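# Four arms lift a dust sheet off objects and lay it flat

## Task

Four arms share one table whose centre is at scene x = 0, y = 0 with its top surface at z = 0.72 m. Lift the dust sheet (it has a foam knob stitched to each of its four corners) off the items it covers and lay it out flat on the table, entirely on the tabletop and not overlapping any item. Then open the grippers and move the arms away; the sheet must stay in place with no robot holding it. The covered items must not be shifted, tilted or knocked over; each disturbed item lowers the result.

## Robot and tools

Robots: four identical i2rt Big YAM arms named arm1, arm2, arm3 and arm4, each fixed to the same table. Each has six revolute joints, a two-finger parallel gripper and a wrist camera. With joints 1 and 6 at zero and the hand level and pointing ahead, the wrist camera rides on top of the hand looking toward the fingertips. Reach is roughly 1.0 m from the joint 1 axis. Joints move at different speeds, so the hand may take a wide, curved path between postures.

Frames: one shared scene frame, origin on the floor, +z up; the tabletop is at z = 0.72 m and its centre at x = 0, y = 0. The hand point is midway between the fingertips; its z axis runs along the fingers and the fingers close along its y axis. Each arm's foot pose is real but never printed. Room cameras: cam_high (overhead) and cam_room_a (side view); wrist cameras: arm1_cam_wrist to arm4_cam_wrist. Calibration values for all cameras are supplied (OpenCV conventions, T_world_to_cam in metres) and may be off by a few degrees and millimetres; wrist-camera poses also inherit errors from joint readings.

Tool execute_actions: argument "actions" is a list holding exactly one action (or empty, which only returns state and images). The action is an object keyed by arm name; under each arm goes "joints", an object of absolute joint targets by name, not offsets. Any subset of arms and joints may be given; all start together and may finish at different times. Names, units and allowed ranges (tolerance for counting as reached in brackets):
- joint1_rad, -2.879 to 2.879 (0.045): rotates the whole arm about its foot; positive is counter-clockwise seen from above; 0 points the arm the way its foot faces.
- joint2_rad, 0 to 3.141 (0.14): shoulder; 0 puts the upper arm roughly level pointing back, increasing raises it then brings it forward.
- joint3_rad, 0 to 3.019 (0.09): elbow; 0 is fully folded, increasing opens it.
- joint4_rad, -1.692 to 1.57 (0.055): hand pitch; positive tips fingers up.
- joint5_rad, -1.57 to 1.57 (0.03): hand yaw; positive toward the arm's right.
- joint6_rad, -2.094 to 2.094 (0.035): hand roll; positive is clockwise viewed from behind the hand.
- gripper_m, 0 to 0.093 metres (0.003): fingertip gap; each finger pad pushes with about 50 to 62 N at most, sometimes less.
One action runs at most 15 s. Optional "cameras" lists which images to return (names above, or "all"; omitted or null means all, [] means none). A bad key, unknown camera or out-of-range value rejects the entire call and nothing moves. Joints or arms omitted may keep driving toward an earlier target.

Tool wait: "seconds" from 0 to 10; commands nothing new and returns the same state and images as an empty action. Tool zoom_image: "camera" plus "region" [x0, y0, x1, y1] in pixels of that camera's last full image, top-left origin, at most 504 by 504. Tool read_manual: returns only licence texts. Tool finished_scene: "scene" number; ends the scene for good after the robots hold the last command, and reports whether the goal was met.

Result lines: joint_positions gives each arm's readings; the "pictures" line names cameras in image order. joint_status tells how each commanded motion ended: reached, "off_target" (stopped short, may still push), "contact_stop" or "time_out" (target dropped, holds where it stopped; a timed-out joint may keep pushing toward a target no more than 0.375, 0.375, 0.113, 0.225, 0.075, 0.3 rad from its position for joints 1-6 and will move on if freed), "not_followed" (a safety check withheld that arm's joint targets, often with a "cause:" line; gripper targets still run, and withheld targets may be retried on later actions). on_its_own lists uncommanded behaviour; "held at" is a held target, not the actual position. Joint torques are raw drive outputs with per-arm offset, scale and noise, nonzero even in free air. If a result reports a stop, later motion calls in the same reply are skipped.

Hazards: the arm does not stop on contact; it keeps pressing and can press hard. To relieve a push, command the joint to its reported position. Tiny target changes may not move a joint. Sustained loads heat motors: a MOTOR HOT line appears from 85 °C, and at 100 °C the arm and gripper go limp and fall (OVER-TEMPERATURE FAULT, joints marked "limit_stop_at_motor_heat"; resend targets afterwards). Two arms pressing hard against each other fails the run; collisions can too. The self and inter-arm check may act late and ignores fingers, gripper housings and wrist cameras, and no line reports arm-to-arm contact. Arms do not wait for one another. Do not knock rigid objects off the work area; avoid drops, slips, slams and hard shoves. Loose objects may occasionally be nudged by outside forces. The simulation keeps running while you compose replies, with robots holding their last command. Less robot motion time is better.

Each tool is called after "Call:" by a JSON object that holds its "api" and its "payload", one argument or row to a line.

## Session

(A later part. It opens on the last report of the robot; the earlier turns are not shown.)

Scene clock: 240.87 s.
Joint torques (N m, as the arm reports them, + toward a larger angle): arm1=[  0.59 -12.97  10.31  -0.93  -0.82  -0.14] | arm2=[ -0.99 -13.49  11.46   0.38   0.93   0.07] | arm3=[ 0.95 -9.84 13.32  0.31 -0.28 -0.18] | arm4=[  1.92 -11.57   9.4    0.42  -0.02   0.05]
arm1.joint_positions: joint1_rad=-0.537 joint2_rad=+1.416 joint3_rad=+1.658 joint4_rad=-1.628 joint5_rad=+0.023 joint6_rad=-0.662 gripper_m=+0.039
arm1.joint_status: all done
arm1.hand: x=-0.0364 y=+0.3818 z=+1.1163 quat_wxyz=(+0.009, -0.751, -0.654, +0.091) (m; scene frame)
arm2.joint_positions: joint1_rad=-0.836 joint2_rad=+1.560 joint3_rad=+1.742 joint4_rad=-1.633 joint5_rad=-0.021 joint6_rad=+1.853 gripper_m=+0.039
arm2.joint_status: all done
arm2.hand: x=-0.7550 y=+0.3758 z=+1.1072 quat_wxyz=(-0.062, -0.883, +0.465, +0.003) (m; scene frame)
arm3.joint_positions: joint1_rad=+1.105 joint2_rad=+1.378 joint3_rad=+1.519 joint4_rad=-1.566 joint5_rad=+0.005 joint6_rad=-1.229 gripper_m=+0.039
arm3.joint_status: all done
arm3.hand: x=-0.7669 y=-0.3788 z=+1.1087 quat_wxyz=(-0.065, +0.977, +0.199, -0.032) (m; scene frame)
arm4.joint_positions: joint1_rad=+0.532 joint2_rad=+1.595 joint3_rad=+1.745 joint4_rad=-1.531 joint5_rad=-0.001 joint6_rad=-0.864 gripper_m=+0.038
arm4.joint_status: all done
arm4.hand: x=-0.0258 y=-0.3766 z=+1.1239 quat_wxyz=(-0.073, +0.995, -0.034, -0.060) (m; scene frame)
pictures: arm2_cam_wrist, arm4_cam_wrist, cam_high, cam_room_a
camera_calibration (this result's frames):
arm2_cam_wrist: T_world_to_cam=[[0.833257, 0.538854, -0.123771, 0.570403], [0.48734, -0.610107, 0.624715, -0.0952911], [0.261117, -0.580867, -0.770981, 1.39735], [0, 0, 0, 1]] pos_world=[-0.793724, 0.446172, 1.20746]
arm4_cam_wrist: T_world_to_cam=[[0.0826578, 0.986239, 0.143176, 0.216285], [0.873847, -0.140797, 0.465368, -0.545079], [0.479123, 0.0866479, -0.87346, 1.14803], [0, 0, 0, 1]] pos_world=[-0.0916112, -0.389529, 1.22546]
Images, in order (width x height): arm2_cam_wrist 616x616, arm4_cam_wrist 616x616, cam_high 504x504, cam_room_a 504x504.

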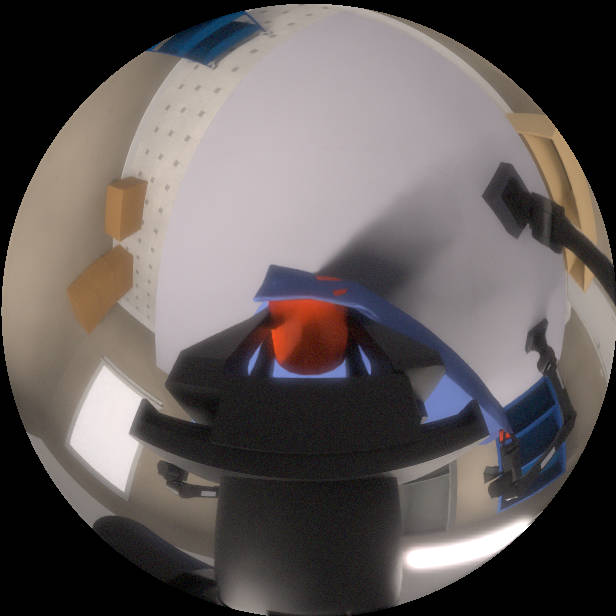

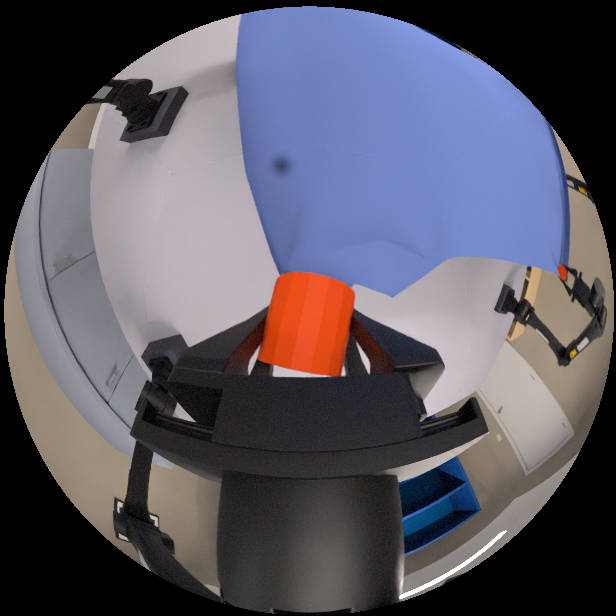

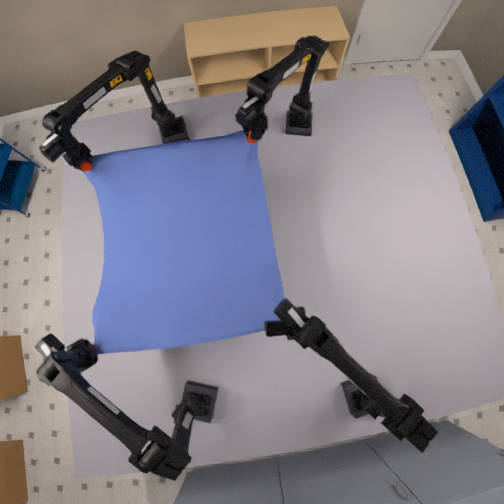

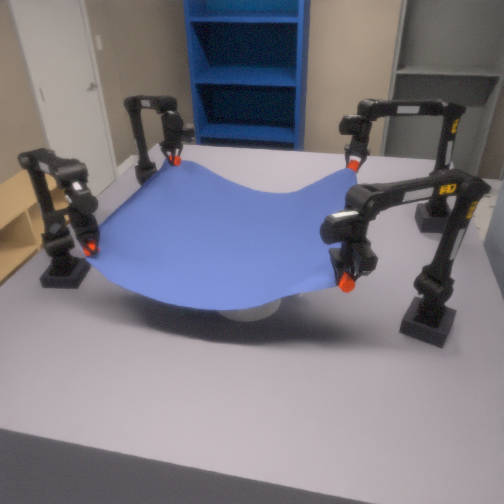

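Call:
{"api": "execute_actions", "payload": {
  "actions": [
    {"arm1":{"joints":{"joint1_rad":-0.61,"joint2_rad":1.348,"joint3_rad":1.672,"joint4_rad":-1.624,"joint6_rad":-0.69}},"arm2":{"joints":{"joint1_rad":-0.877,"joint2_rad":1.412,"joint3_rad":1.68,"joint4_rad":-1.568,"joint6_rad":1.49}},"arm3":{"joints":{"joint1_rad":1.172,"joint2_rad":1.28,"joint3_rad":1.52,"joint4_rad":-1.54,"joint6_rad":-0.84}},"arm4":{"joints":{"joint1_rad":0.563,"joint2_rad":1.468,"joint3_rad":1.662,"joint4_rad":-1.494,"joint6_rad":-0.74}}}
  ],
  "cameras": ["cam_high","cam_room_a"]
}}

Scene clock: 271.00 s.
Joint torques (N m, as the arm reports them, + toward a larger angle): arm1=[ -0.74 -11.75  10.41   0.31  -0.28  -0.08] | arm2=[  0.16 -10.67   9.8    0.76   0.6   -0.16] | arm3=[ 1.49 -7.25 10.74  1.35 -0.26  0.08] | arm4=[  1.23 -11.89   8.6    1.39   0.03   0.11]
arm1.joint_positions: joint1_rad=-0.618 joint2_rad=+1.355 joint3_rad=+1.658 joint4_rad=-1.615 joint5_rad=+0.007 joint6_rad=-0.680 gripper_m=+0.039
arm1.joint_status: all done
arm1.hand: x=-0.0493 y=+0.4141 z=+1.1426 quat_wxyz=(+0.005, -0.768, -0.628, +0.128) (m; scene frame)
arm2.joint_positions: joint1_rad=-0.860 joint2_rad=+1.407 joint3_rad=+1.663 joint4_rad=-1.587 joint5_rad=-0.014 joint6_rad=+1.516 gripper_m=+0.039
arm2.joint_status: all done
arm2.hand: x=-0.7416 y=+0.4112 z=+1.1453 quat_wxyz=(-0.114, -0.940, +0.320, +0.039) (m; scene frame)
arm3.joint_positions: joint1_rad=+1.163 joint2_rad=+1.270 joint3_rad=+1.515 joint4_rad=-1.553 joint5_rad=+0.005 joint6_rad=-0.854 gripper_m=+0.039
arm3.joint_status: all done
arm3.hand: x=-0.7699 y=-0.4109 z=+1.1506 quat_wxyz=(-0.099, +0.991, +0.042, -0.085) (m; scene frame)
arm4.joint_positions: joint1_rad=+0.569 joint2_rad=+1.481 joint3_rad=+1.662 joint4_rad=-1.500 joint5_rad=-0.002 joint6_rad=-0.740 gripper_m=+0.038
arm4.joint_status: all done
arm4.hand: x=-0.0222 y=-0.4122 z=+1.1454 quat_wxyz=(-0.091, +0.989, -0.077, -0.087) (m; scene frame)
pictures: cam_high, cam_room_a
Images, in order (width x height): cam_high 504x504, cam_room_a 504x504.

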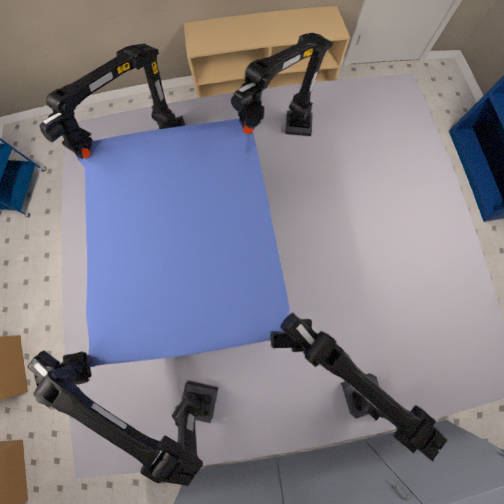

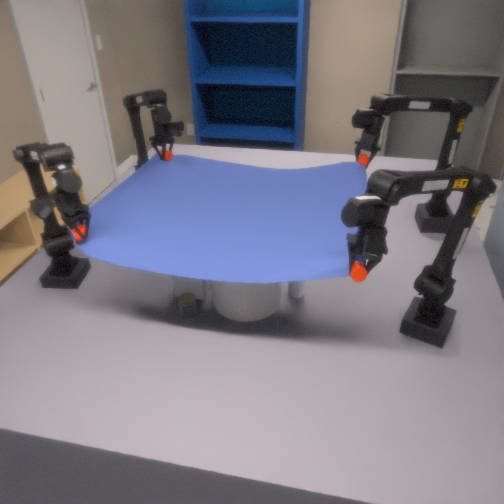

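Call:
{"api": "execute_actions", "payload": {
  "actions": [
    {"arm1":{"joints":{"joint1_rad":0.084,"joint2_rad":1.0,"joint3_rad":1.404,"joint4_rad":-1.69,"joint6_rad":0}},"arm2":{"joints":{"joint1_rad":-0.118,"joint2_rad":1.135,"joint3_rad":1.438,"joint4_rad":-1.603,"joint6_rad":2.05}},"arm3":{"joints":{"joint1_rad":0.318,"joint2_rad":0.981,"joint3_rad":1.302,"joint4_rad":-1.621,"joint6_rad":-1.7}},"arm4":{"joints":{"joint1_rad":-0.053,"joint2_rad":1.222,"joint3_rad":1.428,"joint4_rad":-1.506,"joint6_rad":-1.36}}}
  ],
  "cameras": ["cam_high","cam_room_a"]
}}

Scene clock: 301.73 s.
Joint torques (N m, as the arm reports them, + toward a larger angle): arm1=[-0.96 -2.85  8.6   0.1  -0.14  0.04] | arm2=[ 0.03 -6.7   8.73 -0.28  0.27  0.2 ] | arm3=[ 0.89 -3.98  9.93  0.42 -0.27 -0.21] | arm4=[ 1.48 -6.99  8.2   0.94  0.07  0.02]
arm1.joint_positions: joint1_rad=+0.076 joint2_rad=+0.994 joint3_rad=+1.411 joint4_rad=-1.677 joint5_rad=+0.005 joint6_rad=-0.005 gripper_m=+0.039
arm1.joint_status: all done
joint sent to its limit — the command would take arm1.joint4_rad past its lower limit, so that joint was sent only as far as its limit.
arm1.hand: x=+0.2305 y=+0.3986 z=+1.1565 quat_wxyz=(-0.094, -0.759, -0.633, +0.120) (m; scene frame)
arm2.joint_positions: joint1_rad=-0.116 joint2_rad=+1.135 joint3_rad=+1.433 joint4_rad=-1.594 joint5_rad=-0.005 joint6_rad=+2.038 gripper_m=+0.039
arm2.joint_status: all done
arm2.hand: x=-0.4340 y=+0.4014 z=+1.1496 quat_wxyz=(-0.132, -0.967, +0.214, -0.035) (m; scene frame)
arm3.joint_positions: joint1_rad=+0.319 joint2_rad=+0.983 joint3_rad=+1.305 joint4_rad=-1.614 joint5_rad=+0.004 joint6_rad=-1.686 gripper_m=+0.039
arm3.joint_status: all done
arm3.hand: x=-0.4632 y=-0.3989 z=+1.1529 quat_wxyz=(-0.141, +0.989, +0.035, +0.017) (m; scene frame)
arm4.joint_positions: joint1_rad=-0.049 joint2_rad=+1.225 joint3_rad=+1.434 joint4_rad=-1.500 joint5_rad=-0.004 joint6_rad=-1.351 gripper_m=+0.038
arm4.joint_status: all done
arm4.hand: x=+0.2624 y=-0.3984 z=+1.1537 quat_wxyz=(-0.138, +0.987, -0.080, -0.022) (m; scene frame)
pictures: cam_high, cam_room_a
Images, in order (width x height): cam_high 504x504, cam_room_a 504x504.

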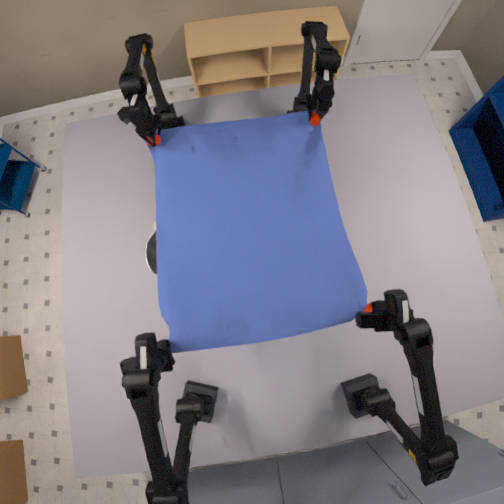

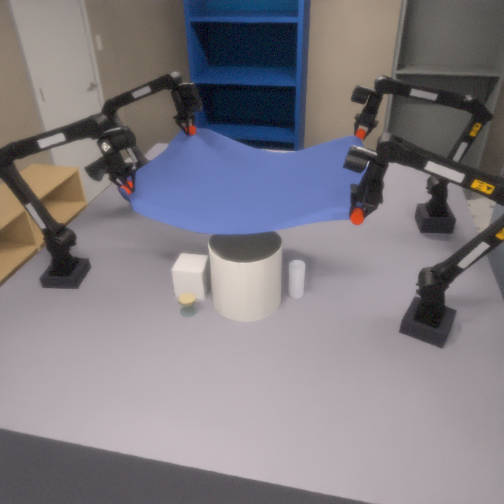

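Call:
{"api": "execute_actions", "payload": {
  "actions": [
    {"arm1":{"joints":{"joint1_rad":0.735,"joint2_rad":1.076,"joint3_rad":1.452,"joint4_rad":-1.675,"joint6_rad":0.65}},"arm2":{"joints":{"joint1_rad":0.387,"joint2_rad":1.279,"joint3_rad":1.554,"joint4_rad":-1.575,"joint6_rad":2.09}},"arm3":{"joints":{"joint1_rad":-0.258,"joint2_rad":1.153,"joint3_rad":1.416,"joint4_rad":-1.563,"joint6_rad":-2.09}},"arm4":{"joints":{"joint1_rad":-0.53,"joint2_rad":1.318,"joint3_rad":1.512,"joint4_rad":-1.494,"joint6_rad":-1.83}}}
  ],
  "cameras": []
}}

Call:
{"api": "execute_actions", "payload": {
  "actions": [
    {"arm1":{"joints":{"joint1_rad":1.14,"joint2_rad":1.395,"joint3_rad":1.718,"joint4_rad":-1.623,"joint6_rad":1.06}},"arm2":{"joints":{"joint1_rad":0.71,"joint2_rad":1.626,"joint3_rad":1.922,"joint4_rad":-1.596}},"arm3":{"joints":{"joint1_rad":-0.582,"joint2_rad":1.524,"joint3_rad":1.766,"joint4_rad":-1.542}},"arm4":{"joints":{"joint1_rad":-0.868,"joint2_rad":1.621,"joint3_rad":1.838,"joint4_rad":-1.517,"joint6_rad":-2.09}}}
  ],
  "cameras": ["cam_high","cam_room_a"]
}}

Scene clock: 331.07 s.
Joint torques (N m, as the arm reports them, + toward a larger angle): arm1=[ 0.01 -6.98 12.31  0.24 -0.2   0.03] | arm2=[  0.02 -11.02  12.     0.     0.16   0.19] | arm3=[ 0.91 -7.64 14.66  0.61 -0.2  -0.1 ] | arm4=[ 1.99 -8.68 13.22  1.19  0.09  0.  ]
arm1.joint_positions: joint1_rad=+0.724 joint2_rad=+1.086 joint3_rad=+1.411 joint4_rad=-1.677 joint5_rad=+0.008 joint6_rad=+0.643 gripper_m=+0.039
arm1.joint_status: all done
arm1.hand: x=+0.4279 y=+0.4019 z=+1.1295 quat_wxyz=(-0.102, -0.764, -0.636, +0.028) (m; scene frame)
arm2.joint_positions: joint1_rad=+0.395 joint2_rad=+1.298 joint3_rad=+1.507 joint4_rad=-1.576 joint5_rad=-0.003 joint6_rad=+2.081 gripper_m=+0.039
arm2.joint_status: all done
arm2.hand: x=-0.2347 y=+0.4066 z=+1.1230 quat_wxyz=(-0.087, -0.995, -0.016, -0.051) (m; scene frame)
arm3.joint_positions: joint1_rad=-0.258 joint2_rad=+1.166 joint3_rad=+1.365 joint4_rad=-1.565 joint5_rad=+0.003 joint6_rad=-2.079 gripper_m=+0.039
arm3.joint_status: all done
arm3.hand: x=-0.2673 y=-0.4047 z=+1.1265 quat_wxyz=(-0.088, +0.993, -0.056, +0.059) (m; scene frame)
arm4.joint_positions: joint1_rad=-0.531 joint2_rad=+1.327 joint3_rad=+1.450 joint4_rad=-1.500 joint5_rad=-0.005 joint6_rad=-1.820 gripper_m=+0.038
arm4.joint_status: all done
arm4.hand: x=+0.4592 y=-0.4113 z=+1.1210 quat_wxyz=(-0.092, +0.991, -0.087, +0.030) (m; scene frame)
pictures: none
No camera images: the call's "cameras" was empty. Leave "cameras" out to get every camera's image.

Scene clock: 332.50 s.
Joint torques (N m, as the arm reports them, + toward a larger angle): arm1=[ -1.65 -12.77  13.33   0.58  -0.2    0.07] | arm2=[  0.13 -16.71  11.96  -0.38   0.16   0.21] | arm3=[  1.15 -13.22  15.03   0.3   -0.06  -0.13] | arm4=[  1.58 -13.8   13.38   0.63  -0.01   0.03]
arm1.joint_positions: joint1_rad=+1.138 joint2_rad=+1.405 joint3_rad=+1.663 joint4_rad=-1.634 joint5_rad=+0.009 joint6_rad=+1.053 gripper_m=+0.039
arm1.joint_status: all done
arm1.hand: x=+0.6257 y=+0.4047 z=+1.1216 quat_wxyz=(-0.094, -0.764, -0.639, -0.014) (m; scene frame)
arm2.joint_positions: joint1_rad=+0.719 joint2_rad=+1.646 joint3_rad=+1.874 joint4_rad=-1.585 joint5_rad=-0.002 joint6_rad=+2.083 gripper_m=+0.039
arm2.joint_status: all done
arm2.hand: x=-0.0321 y=+0.4053 z=+1.1200 quat_wxyz=(-0.082, -0.979, -0.176, -0.068) (m; scene frame)
arm3.joint_positions: joint1_rad=-0.586 joint2_rad=+1.543 joint3_rad=+1.710 joint4_rad=-1.536 joint5_rad=-0.001 joint6_rad=-2.084 gripper_m=+0.039
arm3.joint_status: all done
arm3.hand: x=-0.0666 y=-0.4025 z=+1.1214 quat_wxyz=(-0.079, +0.971, -0.215, +0.070) (m; scene frame)
arm4.joint_positions: joint1_rad=-0.867 joint2_rad=+1.629 joint3_rad=+1.774 joint4_rad=-1.506 joint5_rad=-0.002 joint6_rad=-2.081 gripper_m=+0.038
arm4.joint_status: all done
arm4.hand: x=+0.6583 y=-0.4050 z=+1.1201 quat_wxyz=(-0.085, +0.987, -0.124, +0.061) (m; scene frame)
pictures: cam_high, cam_room_a
Images, in order (width x height): cam_high 504x504, cam_room_a 504x504.

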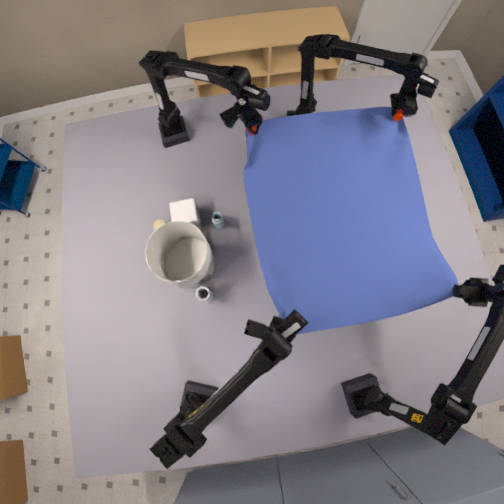

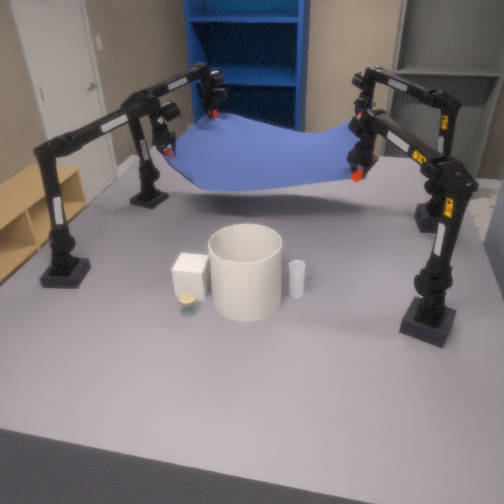

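Call:
{"api": "execute_actions", "payload": {
  "actions": [
    {"arm1":{"joints":{"joint1_rad":1.182,"joint2_rad":1.764,"joint3_rad":1.126,"joint4_rad":-0.933,"joint6_rad":1.1}},"arm2":{"joints":{"joint1_rad":0.774,"joint2_rad":1.894,"joint3_rad":1.292,"joint4_rad":-0.969}},"arm3":{"joints":{"joint1_rad":-0.603,"joint2_rad":1.864,"joint3_rad":1.168,"joint4_rad":-0.875}},"arm4":{"joints":{"joint1_rad":-0.94,"joint2_rad":1.99,"joint3_rad":1.324,"joint4_rad":-0.905}}}
  ]
}}

Scene clock: 353.07 s.
Joint torques (N m, as the arm reports them, + toward a larger angle): arm1=[ -0.5  -14.93   7.1    0.75  -0.36   0.07] | arm2=[  1.16 -15.78   6.06  -0.92   0.02   0.12] | arm3=[  0.5  -13.47   6.87   0.1    0.06  -0.1 ] | arm4=[  0.26 -16.75   6.08   1.27   0.32  -0.03]
arm1.joint_positions: joint1_rad=+1.170 joint2_rad=+1.762 joint3_rad=+1.127 joint4_rad=-0.957 joint5_rad=+0.013 joint6_rad=+1.092 gripper_m=+0.039
arm1.joint_status: all done
arm1.hand: x=+0.6488 y=+0.4053 z=+0.7669 quat_wxyz=(+0.012, -0.769, -0.639, +0.008) (m; scene frame)
arm2.joint_positions: joint1_rad=+0.767 joint2_rad=+1.889 joint3_rad=+1.305 joint4_rad=-0.954 joint5_rad=+0.001 joint6_rad=+2.089 gripper_m=+0.039
arm2.joint_status: all done
arm2.hand: x=-0.0256 y=+0.4315 z=+0.7834 quat_wxyz=(-0.013, -0.980, -0.197, -0.009) (m; scene frame)
arm3.joint_positions: joint1_rad=-0.598 joint2_rad=+1.852 joint3_rad=+1.180 joint4_rad=-0.874 joint5_rad=-0.003 joint6_rad=-2.088 gripper_m=+0.039
arm3.joint_status: all done
arm3.hand: x=-0.0676 y=-0.4097 z=+0.7795 quat_wxyz=(-0.014, +0.975, -0.220, +0.010) (m; scene frame)
arm4.joint_positions: joint1_rad=-0.919 joint2_rad=+2.001 joint3_rad=+1.327 joint4_rad=-0.922 joint5_rad=-0.011 joint6_rad=-2.078 gripper_m=+0.038
arm4.joint_status: all done
arm4.hand: x=+0.6719 y=-0.4288 z=+0.7630 quat_wxyz=(+0.007, +0.988, -0.152, -0.012) (m; scene frame)
pictures: arm1_cam_wrist, arm2_cam_wrist, arm3_cam_wrist, arm4_cam_wrist, cam_high, cam_room_a
camera_calibration (this result's frames):
arm1_cam_wrist: T_world_to_cam=[[-0.984622, 0.173723, 0.0184388, 0.555492], [0.150622, 0.790708, 0.593375, -0.866284], [0.0885034, 0.587027, -0.804715, 0.446203], [0, 0, 0, 1]] pos_world=[0.63794, 0.326542, 0.862855]
arm2_cam_wrist: T_world_to_cam=[[-0.363314, 0.930701, -0.0424016, -0.370943], [0.738551, 0.315452, 0.595846, -0.584836], [0.56793, 0.185164, -0.801979, 0.691206], [0, 0, 0, 1]] pos_world=[-0.0953938, 0.401739, 0.887076]
arm3_cam_wrist: T_world_to_cam=[[0.427947, 0.903384, 0.0275405, 0.380212], [0.727665, -0.362459, 0.582346, -0.544576], [0.536065, -0.229173, -0.812474, 0.700972], [0, 0, 0, 1]] pos_world=[-0.142208, -0.38022, 0.876182]
arm4_cam_wrist: T_world_to_cam=[[0.30562, 0.952031, -0.0153087, 0.218265], [0.791952, -0.24524, 0.559168, -1.05549], [0.528591, -0.183017, -0.828913, 0.320148], [0, 0, 0, 1]] pos_world=[0.599963, -0.408051, 0.858912]
Images, in order (width x height): arm1_cam_wrist 616x616, arm2_cam_wrist 616x616, arm3_cam_wrist 616x616, arm4_cam_wrist 616x616, cam_high 504x504, cam_room_a 504x504.

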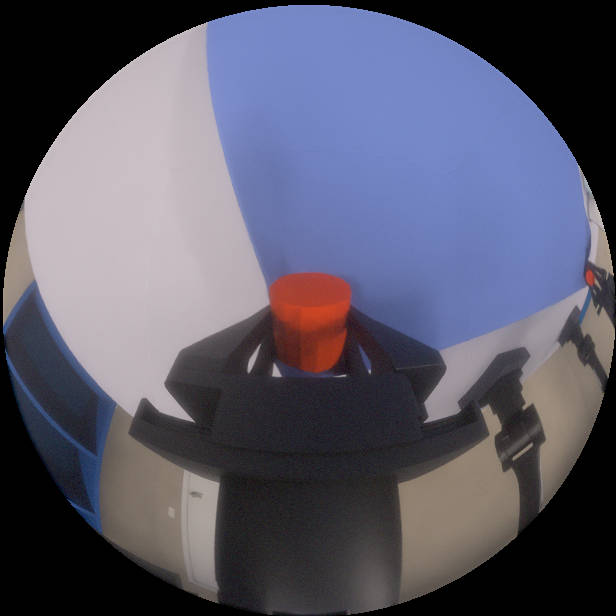

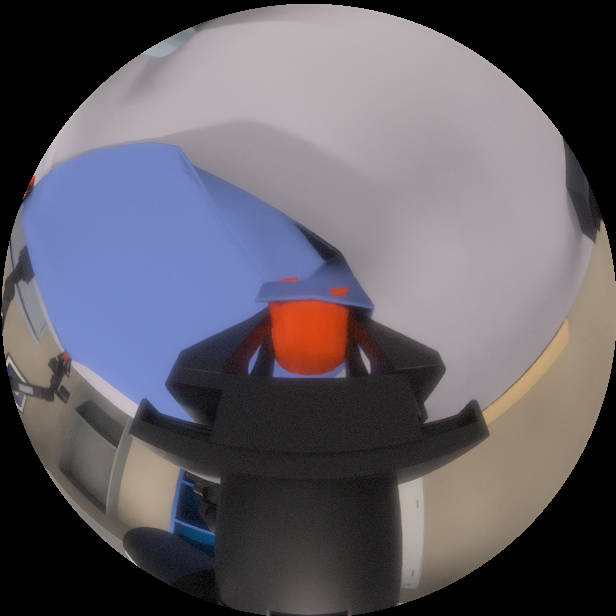

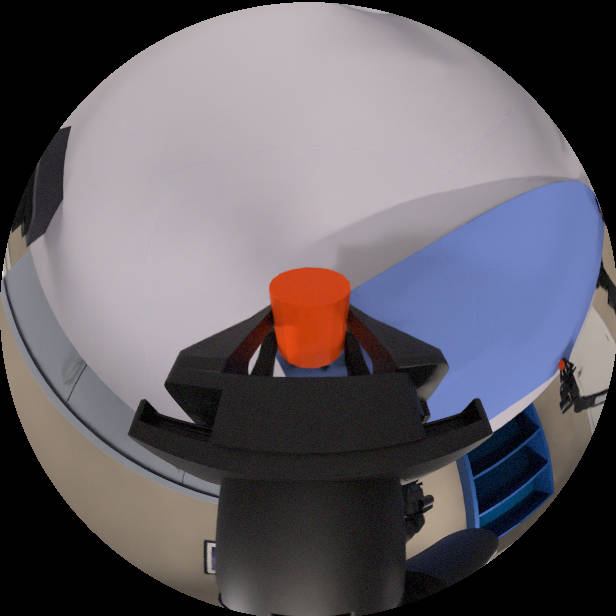

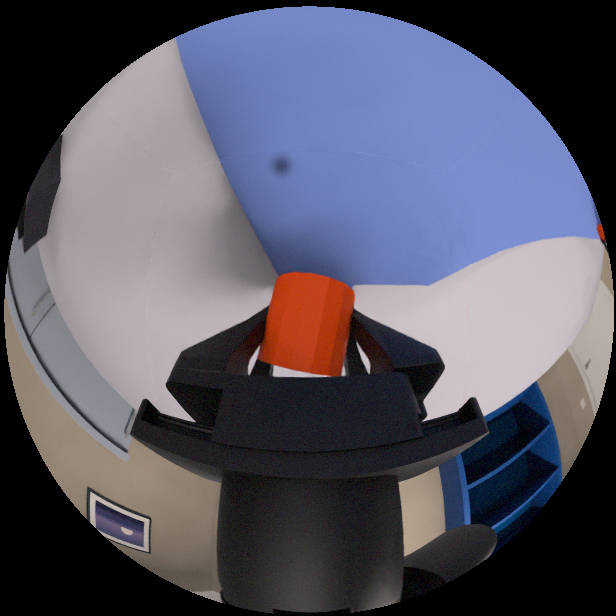

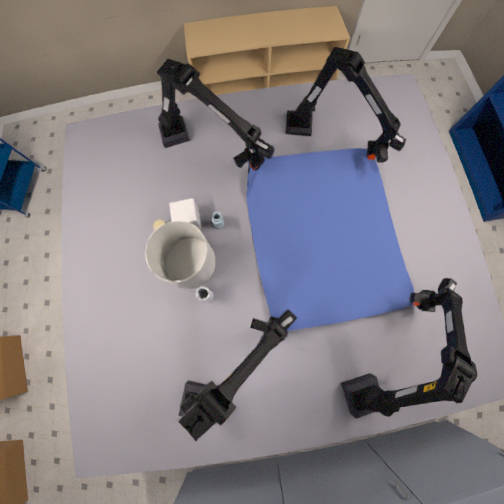

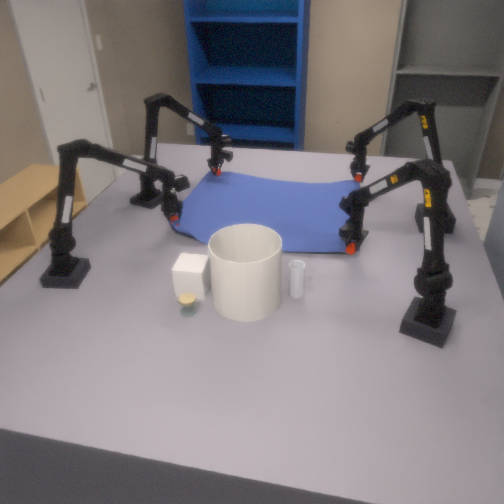

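Taut. Lower a bit, release, and lift.

Call:
{"api": "execute_actions", "payload": {
  "actions": [
    {"arm1":{"joints":{"joint2_rad":1.80,"joint4_rad":-0.9}},"arm2":{"joints":{"joint2_rad":1.96,"joint4_rad":-0.9}},"arm3":{"joints":{"joint2_rad":1.925,"joint4_rad":-0.81}},"arm4":{"joints":{"joint2_rad":2.03,"joint4_rad":-0.87}}}
  ],
  "cameras": []
}}

Call:
{"api": "execute_actions", "payload": {
  "actions": [
    {"arm1":{"joints":{"gripper_m":0.093}},"arm2":{"joints":{"gripper_m":0.093}},"arm3":{"joints":{"gripper_m":0.093}},"arm4":{"joints":{"gripper_m":0.093}}}
  ],
  "cameras": []
}}

Call:
{"api": "execute_actions", "payload": {
  "actions": [
    {"arm1":{"joints":{"joint2_rad":1.3,"joint4_rad":-1.3}},"arm2":{"joints":{"joint2_rad":1.45,"joint4_rad":-1.3}},"arm3":{"joints":{"joint2_rad":1.4,"joint4_rad":-1.25}},"arm4":{"joints":{"joint2_rad":1.55,"joint4_rad":-1.3}}}
  ]
}}

Scene clock: 362.97 s.
Joint torques (N m, as the arm reports them, + toward a larger angle): arm1=[ -0.42 -14.12   6.96   0.47  -0.3   -0.01] | arm2=[  0.47 -17.34   6.23  -0.85   0.1    0.15] | arm3=[  0.69 -14.55   6.61   0.06  -0.07  -0.1 ] | arm4=[  0.18 -13.78   5.99   1.51   0.23   0.  ]
arm1.joint_positions: joint1_rad=+1.170 joint2_rad=+1.781 joint3_rad=+1.127 joint4_rad=-0.925 joint5_rad=+0.010 joint6_rad=+1.092 gripper_m=+0.039
arm1.joint_status: all done
arm1.hand: x=+0.6536 y=+0.4022 z=+0.7584 quat_wxyz=(+0.006, -0.769, -0.639, +0.005) (m; scene frame)
arm2.joint_positions: joint1_rad=+0.767 joint2_rad=+1.963 joint3_rad=+1.298 joint4_rad=-0.889 joint5_rad=-0.001 joint6_rad=+2.090 gripper_m=+0.039
arm2.joint_status: all done
arm2.hand: x=-0.0232 y=+0.4300 z=+0.7437 quat_wxyz=(-0.006, -0.980, -0.196, -0.005) (m; scene frame)
arm3.joint_positions: joint1_rad=-0.598 joint2_rad=+1.923 joint3_rad=+1.177 joint4_rad=-0.809 joint5_rad=-0.001 joint6_rad=-2.088 gripper_m=+0.039
arm3.joint_status: all done
arm3.hand: x=-0.0643 y=-0.4080 z=+0.7452 quat_wxyz=(-0.009, +0.975, -0.220, +0.008) (m; scene frame)
arm4.joint_positions: joint1_rad=-0.921 joint2_rad=+2.009 joint3_rad=+1.327 joint4_rad=-0.893 joint5_rad=-0.009 joint6_rad=-2.079 gripper_m=+0.038
arm4.joint_status: all done
arm4.hand: x=+0.6770 y=-0.4257 z=+0.7589 quat_wxyz=(-0.001, +0.988, -0.152, -0.005) (m; scene frame)
pictures: none
No camera images: the call's "cameras" was empty. Leave "cameras" out to get every camera's image.

Scene clock: 363.73 s.
Joint torques (N m, as the arm reports them, + toward a larger angle): arm1=[ -1.48 -13.54   7.02   0.43  -0.01   0.03] | arm2=[  0.73 -17.41   6.93  -0.7    0.11   0.08] | arm3=[  0.53 -14.33   6.92   0.13  -0.06  -0.09] | arm4=[  1.43 -13.6    6.01   1.33   0.     0.04]
arm1.joint_positions: joint1_rad=+1.172 joint2_rad=+1.781 joint3_rad=+1.127 joint4_rad=-0.912 joint5_rad=+0.003 joint6_rad=+1.093 gripper_m=+0.093
arm1.joint_status: all done
arm1.hand: x=+0.6575 y=+0.4019 z=+0.7584 quat_wxyz=(+0.000, -0.769, -0.640, +0.000) (m; scene frame)
arm2.joint_positions: joint1_rad=+0.768 joint2_rad=+1.963 joint3_rad=+1.289 joint4_rad=-0.891 joint5_rad=-0.001 joint6_rad=+2.090 gripper_m=+0.093
arm2.joint_status: all done
arm2.hand: x=-0.0271 y=+0.4333 z=+0.7408 quat_wxyz=(-0.002, -0.980, -0.197, -0.001) (m; scene frame)
arm3.joint_positions: joint1_rad=-0.598 joint2_rad=+1.923 joint3_rad=+1.174 joint4_rad=-0.809 joint5_rad=-0.001 joint6_rad=-2.088 gripper_m=+0.093
arm3.joint_status: all done
arm3.hand: x=-0.0657 y=-0.4090 z=+0.7442 quat_wxyz=(-0.008, +0.975, -0.220, +0.006) (m; scene frame)
arm4.joint_positions: joint1_rad=-0.937 joint2_rad=+2.009 joint3_rad=+1.327 joint4_rad=-0.888 joint5_rad=-0.002 joint6_rad=-2.082 gripper_m=+0.093
arm4.joint_status: all done
arm4.hand: x=+0.6846 y=-0.4320 z=+0.7589 quat_wxyz=(-0.001, +0.987, -0.159, +0.000) (m; scene frame)
pictures: none
No camera images: the call's "cameras" was empty. Leave "cameras" out to get every camera's image.

Scene clock: 365.17 s.
Joint torques (N m, as the arm reports them, + toward a larger angle): arm1=[-0.64 -8.14  8.92 -0.35 -0.02  0.11] | arm2=[  0.79 -11.69   9.78  -0.45   0.1    0.11] | arm3=[ 0.55 -9.11 10.32  0.11 -0.06 -0.1 ] | arm4=[ 1.43 -9.49  8.55  0.22 -0.01  0.02]
arm1.joint_positions: joint1_rad=+1.172 joint2_rad=+1.283 joint3_rad=+1.127 joint4_rad=-1.290 joint5_rad=+0.002 joint6_rad=+1.093 gripper_m=+0.093
arm1.joint_status: all done
arm1.hand: x=+0.5915 y=+0.4525 z=+0.9600 quat_wxyz=(-0.058, -0.767, -0.638, -0.013) (m; scene frame)
arm2.joint_positions: joint1_rad=+0.768 joint2_rad=+1.451 joint3_rad=+1.275 joint4_rad=-1.292 joint5_rad=-0.001 joint6_rad=+2.090 gripper_m=+0.093
arm2.joint_status: all done
arm2.hand: x=-0.0931 y=+0.4846 z=+0.9740 quat_wxyz=(-0.038, -0.979, -0.196, -0.033) (m; scene frame)
arm3.joint_positions: joint1_rad=-0.598 joint2_rad=+1.392 joint3_rad=+1.163 joint4_rad=-1.242 joint5_rad=-0.001 joint6_rad=-2.088 gripper_m=+0.093
arm3.joint_status: all done
arm3.hand: x=-0.1336 y=-0.4566 z=+0.9709 quat_wxyz=(-0.040, +0.974, -0.220, +0.036) (m; scene frame)
arm4.joint_positions: joint1_rad=-0.937 joint2_rad=+1.532 joint3_rad=+1.316 joint4_rad=-1.284 joint5_rad=-0.002 joint6_rad=-2.083 gripper_m=+0.093
arm4.joint_status: all done
arm4.hand: x=+0.6290 y=-0.4829 z=+0.9850 quat_wxyz=(-0.028, +0.987, -0.158, +0.021) (m; scene frame)
pictures: arm1_cam_wrist, arm2_cam_wrist, arm3_cam_wrist, arm4_cam_wrist, cam_high, cam_room_a
camera_calibration (this result's frames):
arm1_cam_wrist: T_world_to_cam=[[-0.978937, 0.16822, -0.115688, 0.615151], [0.0799355, 0.837222, 0.540989, -0.938496], [0.187862, 0.520347, -0.833035, 0.577499], [0, 0, 0, 1]] pos_world=[0.568724, 0.381749, 1.05996]
arm2_cam_wrist: T_world_to_cam=[[-0.35948, 0.92767, -0.101006, -0.377883], [0.704039, 0.340667, 0.623118, -0.707203], [0.612457, 0.152886, -0.775579, 0.866616], [0, 0, 0, 1]] pos_world=[-0.168707, 0.458978, 1.07463]
arm3_cam_wrist: T_world_to_cam=[[0.424452, 0.900898, 0.090686, 0.382627], [0.690261, -0.386768, 0.611515, -0.669362], [0.585987, -0.196962, -0.786019, 0.876841], [0, 0, 0, 1]] pos_world=[-0.21419, -0.430892, 1.06384]
arm4_cam_wrist: T_world_to_cam=[[0.316257, 0.946511, 0.064012, 0.198719], [0.74401, -0.289327, 0.602278, -1.19254], [0.588584, -0.142849, -0.795716, 0.465958], [0, 0, 0, 1]] pos_world=[0.550159, -0.466562, 1.07629]
Images, in order (width x height): arm1_cam_wrist 616x616, arm2_cam_wrist 616x616, arm3_cam_wrist 616x616, arm4_cam_wrist 616x616, cam_high 504x504, cam_room_a 504x504.

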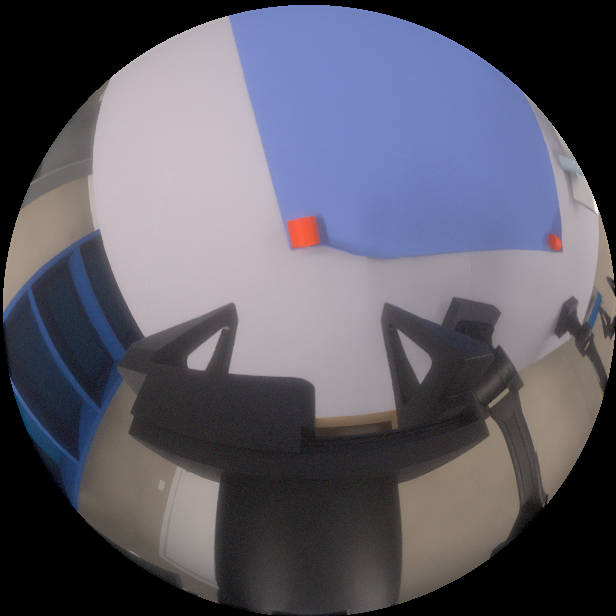

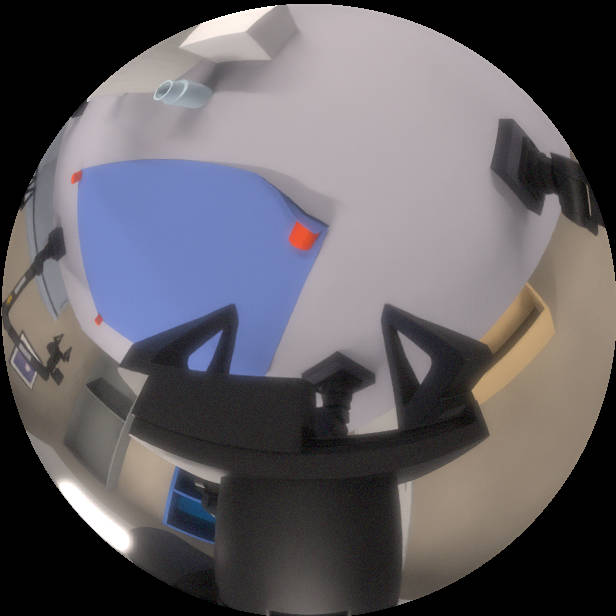

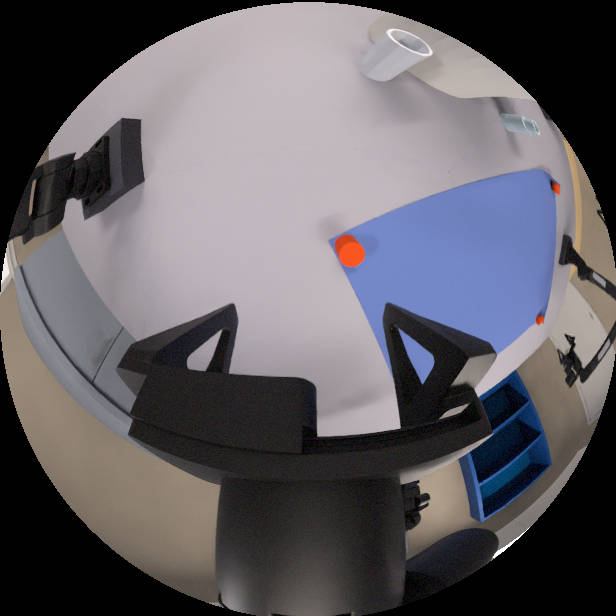

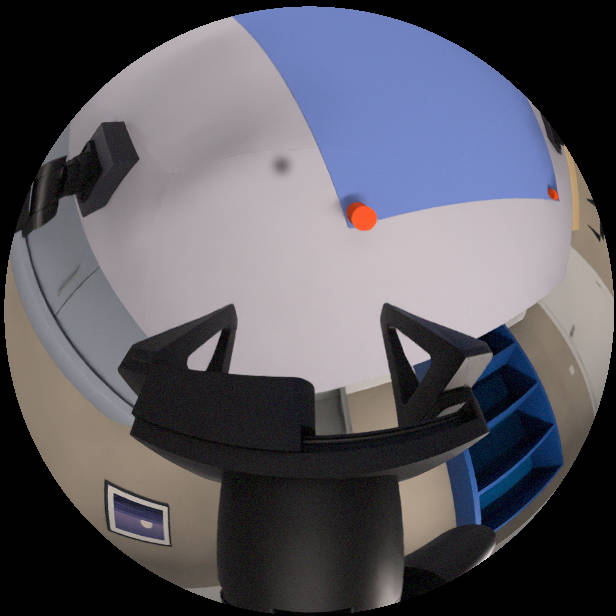

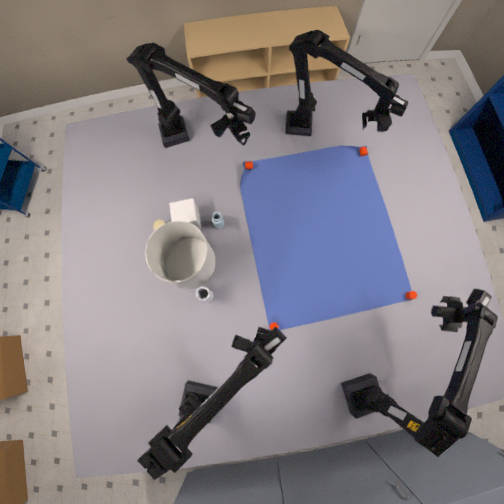

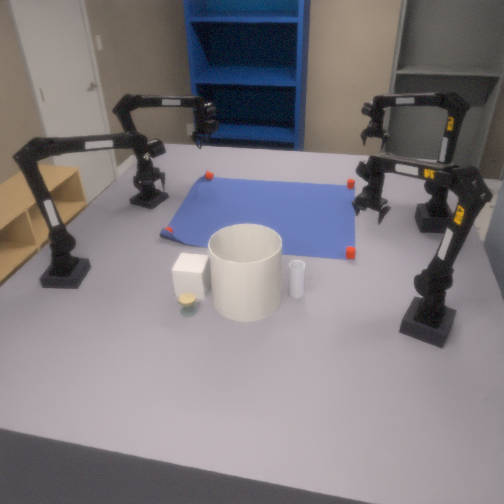

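Call:
{"api": "execute_actions", "payload": {
  "actions": [
    {"arm1":{"joints":{"joint1_rad":1.182,"joint2_rad":1.6,"joint3_rad":1.138,"joint4_rad":-1.108,"joint6_rad":-2.08,"gripper_m":0.02}},"arm2":{"joints":{"joint1_rad":0.76,"joint2_rad":1.823,"joint3_rad":1.38,"joint4_rad":-1.128,"gripper_m":0.02}},"arm3":{"joints":{"joint1_rad":0.3,"joint2_rad":0.6}},"arm4":{"joints":{"joint1_rad":-0.1,"joint2_rad":0.6}}}
  ],
  "cameras": ["arm1_cam_wrist","arm2_cam_wrist"]
}}

Scene clock: 402.37 s.
Joint torques (N m, as the arm reports them, + toward a larger angle): arm1=[ -0.6  -14.47   8.65   0.09  -0.11  -0.06] | arm2=[ -0.07 -17.2    9.01  -0.08   0.1    0.13] | arm3=[ 1.35  1.08 10.39  1.37  0.06 -0.03] | arm4=[1.97 4.03 8.15 1.46 0.04 0.1 ]
arm1.joint_positions: joint1_rad=+1.172 joint2_rad=+1.610 joint3_rad=+1.127 joint4_rad=-1.118 joint5_rad=+0.002 joint6_rad=-2.070 gripper_m=+0.020
arm1.joint_status: all done
arm1.hand: x=+0.6291 y=+0.4238 z=+0.8332 quat_wxyz=(+0.003, +0.648, -0.761, -0.017) (m; scene frame)
arm2.joint_positions: joint1_rad=+0.768 joint2_rad=+1.836 joint3_rad=+1.358 joint4_rad=-1.136 joint5_rad=-0.001 joint6_rad=+2.090 gripper_m=+0.020
arm2.joint_status: all done
arm2.hand: x=-0.0381 y=+0.4420 z=+0.8275 quat_wxyz=(+0.017, -0.980, -0.196, +0.015) (m; scene frame)
arm3.joint_positions: joint1_rad=+0.295 joint2_rad=+0.595 joint3_rad=+1.163 joint4_rad=-1.244 joint5_rad=-0.003 joint6_rad=-2.088 gripper_m=+0.093
arm3.joint_status: all done
arm3.hand: x=-0.4604 y=-0.4375 z=+1.2357 quat_wxyz=(-0.416, +0.877, +0.202, +0.127) (m; scene frame)
arm4.joint_positions: joint1_rad=-0.104 joint2_rad=+0.596 joint3_rad=+1.316 joint4_rad=-1.284 joint5_rad=-0.002 joint6_rad=-2.083 gripper_m=+0.093
arm4.joint_status: all done
arm4.hand: x=+0.2850 y=-0.5552 z=+1.3205 quat_wxyz=(-0.467, +0.847, +0.223, +0.121) (m; scene frame)
pictures: arm1_cam_wrist, arm2_cam_wrist
camera_calibration (this result's frames):
arm1_cam_wrist: T_world_to_cam=[[0.987778, -0.150494, -0.040563, -0.522669], [-0.100069, -0.811851, 0.575226, -0.065295], [-0.119499, -0.564137, -0.816988, 1.11941], [0, 0, 0, 1]] pos_world=[0.643517, 0.499834, 0.930906]
arm2_cam_wrist: T_world_to_cam=[[-0.363742, 0.931192, 0.023933, -0.438479], [0.773026, 0.287424, 0.565524, -0.566315], [0.519733, 0.224206, -0.824385, 0.731211], [0, 0, 0, 1]] pos_world=[-0.10175, 0.40714, 0.933558]
Images, in order (width x height): arm1_cam_wrist 616x616, arm2_cam_wrist 616x616.

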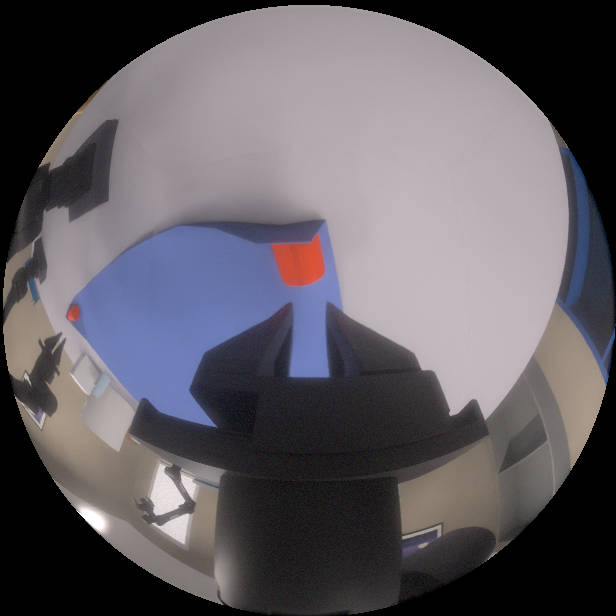

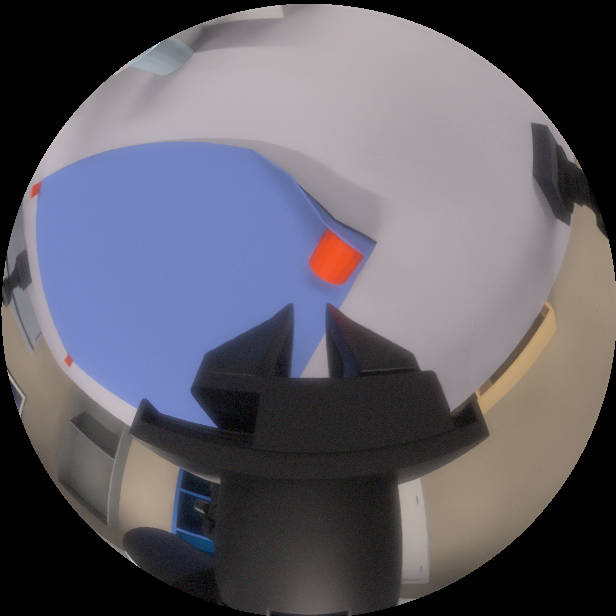

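Call:
{"api": "execute_actions", "payload": {
  "actions": [
    {"arm1":{"joints":{"joint1_rad":1.065}},"arm2":{"joints":{"joint1_rad":0.843,"joint3_rad":1.47,"joint6_rad":-0.45}}}
  ],
  "cameras": []
}}

Call:
{"api": "execute_actions", "payload": {
  "actions": [
    {"arm1":{"joints":{"joint2_rad":1.764,"joint3_rad":1.126,"joint4_rad":-0.933}},"arm2":{"joints":{"joint2_rad":1.955,"joint3_rad":1.384,"joint4_rad":-1.0}}}
  ],
  "cameras": ["arm1_cam_wrist","arm2_cam_wrist"]
}}

Scene clock: 426.77 s.
Joint torques (N m, as the arm reports them, + toward a larger angle): arm1=[ -1.02 -14.45   8.62   0.07  -0.13  -0.08] | arm2=[  0.16 -17.79  10.61   0.24  -0.03  -0.05] | arm3=[ 1.25  1.13 10.39  1.38  0.06 -0.03] | arm4=[1.91 3.98 8.19 1.48 0.04 0.09]
arm1.joint_positions: joint1_rad=+1.057 joint2_rad=+1.610 joint3_rad=+1.127 joint4_rad=-1.118 joint5_rad=+0.000 joint6_rad=-2.071 gripper_m=+0.020
arm1.joint_status: all done
arm1.hand: x=+0.5965 y=+0.3865 z=+0.8331 quat_wxyz=(+0.001, +0.603, -0.797, -0.018) (m; scene frame)
arm2.joint_positions: joint1_rad=+0.851 joint2_rad=+1.833 joint3_rad=+1.435 joint4_rad=-1.135 joint5_rad=-0.001 joint6_rad=-0.435 gripper_m=+0.020
arm2.joint_status: all done
arm2.hand: x=+0.0134 y=+0.4597 z=+0.8553 quat_wxyz=(-0.016, -0.069, -0.997, +0.009) (m; scene frame)
arm3.joint_positions: joint1_rad=+0.295 joint2_rad=+0.595 joint3_rad=+1.163 joint4_rad=-1.244 joint5_rad=-0.003 joint6_rad=-2.088 gripper_m=+0.093
arm3.joint_status: not commanded
arm3.hand: x=-0.4604 y=-0.4375 z=+1.2357 quat_wxyz=(-0.416, +0.877, +0.202, +0.127) (m; scene frame)
arm4.joint_positions: joint1_rad=-0.104 joint2_rad=+0.596 joint3_rad=+1.316 joint4_rad=-1.284 joint5_rad=-0.002 joint6_rad=-2.083 gripper_m=+0.093
arm4.joint_status: not commanded
arm4.hand: x=+0.2850 y=-0.5552 z=+1.3205 quat_wxyz=(-0.467, +0.847, +0.223, +0.121) (m; scene frame)
pictures: none
No camera images: the call's "cameras" was empty. Leave "cameras" out to get every camera's image.

Scene clock: 427.87 s.
Joint torques (N m, as the arm reports them, + toward a larger angle): arm1=[ -0.78 -15.93   7.02   0.13  -0.08  -0.12] | arm2=[ -0.36 -18.76   8.53   0.02  -0.01  -0.03] | arm3=[ 1.36  1.07 10.42  1.38  0.06 -0.02] | arm4=[1.78 3.87 8.12 1.5  0.05 0.09]
arm1.joint_positions: joint1_rad=+1.057 joint2_rad=+1.768 joint3_rad=+1.127 joint4_rad=-0.943 joint5_rad=+0.000 joint6_rad=-2.071 gripper_m=+0.020
arm1.joint_status: all done
arm1.hand: x=+0.6178 y=+0.3659 z=+0.7641 quat_wxyz=(+0.000, +0.604, -0.797, -0.010) (m; scene frame)
arm2.joint_positions: joint1_rad=+0.851 joint2_rad=+1.974 joint3_rad=+1.364 joint4_rad=-1.010 joint5_rad=-0.001 joint6_rad=-0.435 gripper_m=+0.020
arm2.joint_status: all done
arm2.hand: x=+0.0022 y=+0.4667 z=+0.7586 quat_wxyz=(+0.022, -0.069, -0.997, -0.012) (m; scene frame)
arm3.joint_positions: joint1_rad=+0.295 joint2_rad=+0.595 joint3_rad=+1.163 joint4_rad=-1.244 joint5_rad=-0.003 joint6_rad=-2.088 gripper_m=+0.093
arm3.joint_status: not commanded
arm3.hand: x=-0.4604 y=-0.4375 z=+1.2357 quat_wxyz=(-0.416, +0.877, +0.202, +0.127) (m; scene frame)
arm4.joint_positions: joint1_rad=-0.104 joint2_rad=+0.596 joint3_rad=+1.316 joint4_rad=-1.284 joint5_rad=-0.002 joint6_rad=-2.083 gripper_m=+0.093
arm4.joint_status: not commanded
arm4.hand: x=+0.2850 y=-0.5552 z=+1.3205 quat_wxyz=(-0.467, +0.847, +0.223, +0.121) (m; scene frame)
pictures: arm1_cam_wrist, arm2_cam_wrist
camera_calibration (this result's frames):
arm1_cam_wrist: T_world_to_cam=[[0.96463, -0.262383, -0.025366, -0.479376], [-0.199396, -0.789217, 0.580842, -0.0249373], [-0.172422, -0.55524, -0.813621, 1.05579], [0, 0, 0, 1]] pos_world=[0.63949, 0.440755, 0.861337]
arm2_cam_wrist: T_world_to_cam=[[-0.16126, -0.986333, -0.0338096, 0.493124], [-0.775732, 0.105501, 0.622181, -0.520303], [-0.610111, 0.12656, -0.782143, 0.663886], [0, 0, 0, 1]] pos_world=[0.080949, 0.457255, 0.859649]
Images, in order (width x height): arm1_cam_wrist 616x616, arm2_cam_wrist 616x616.

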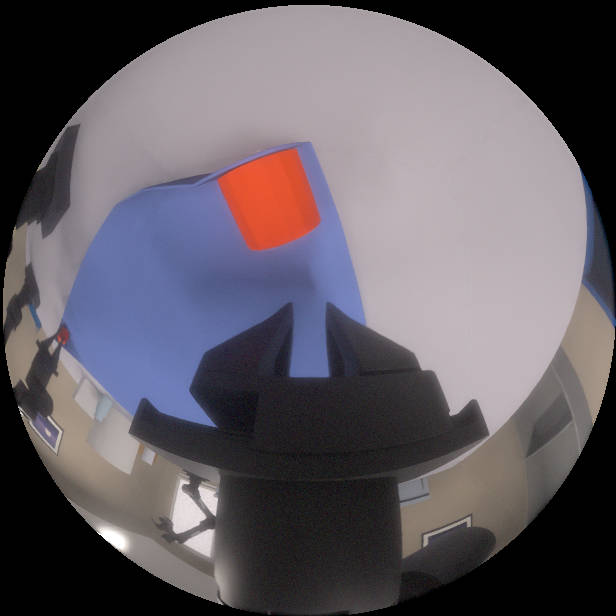

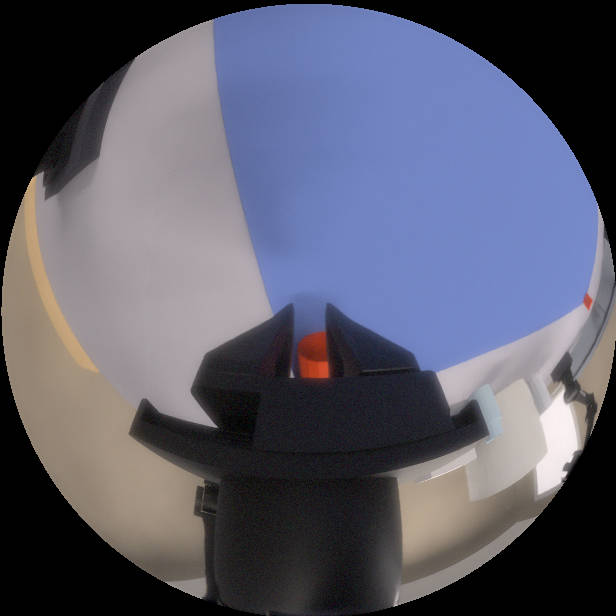

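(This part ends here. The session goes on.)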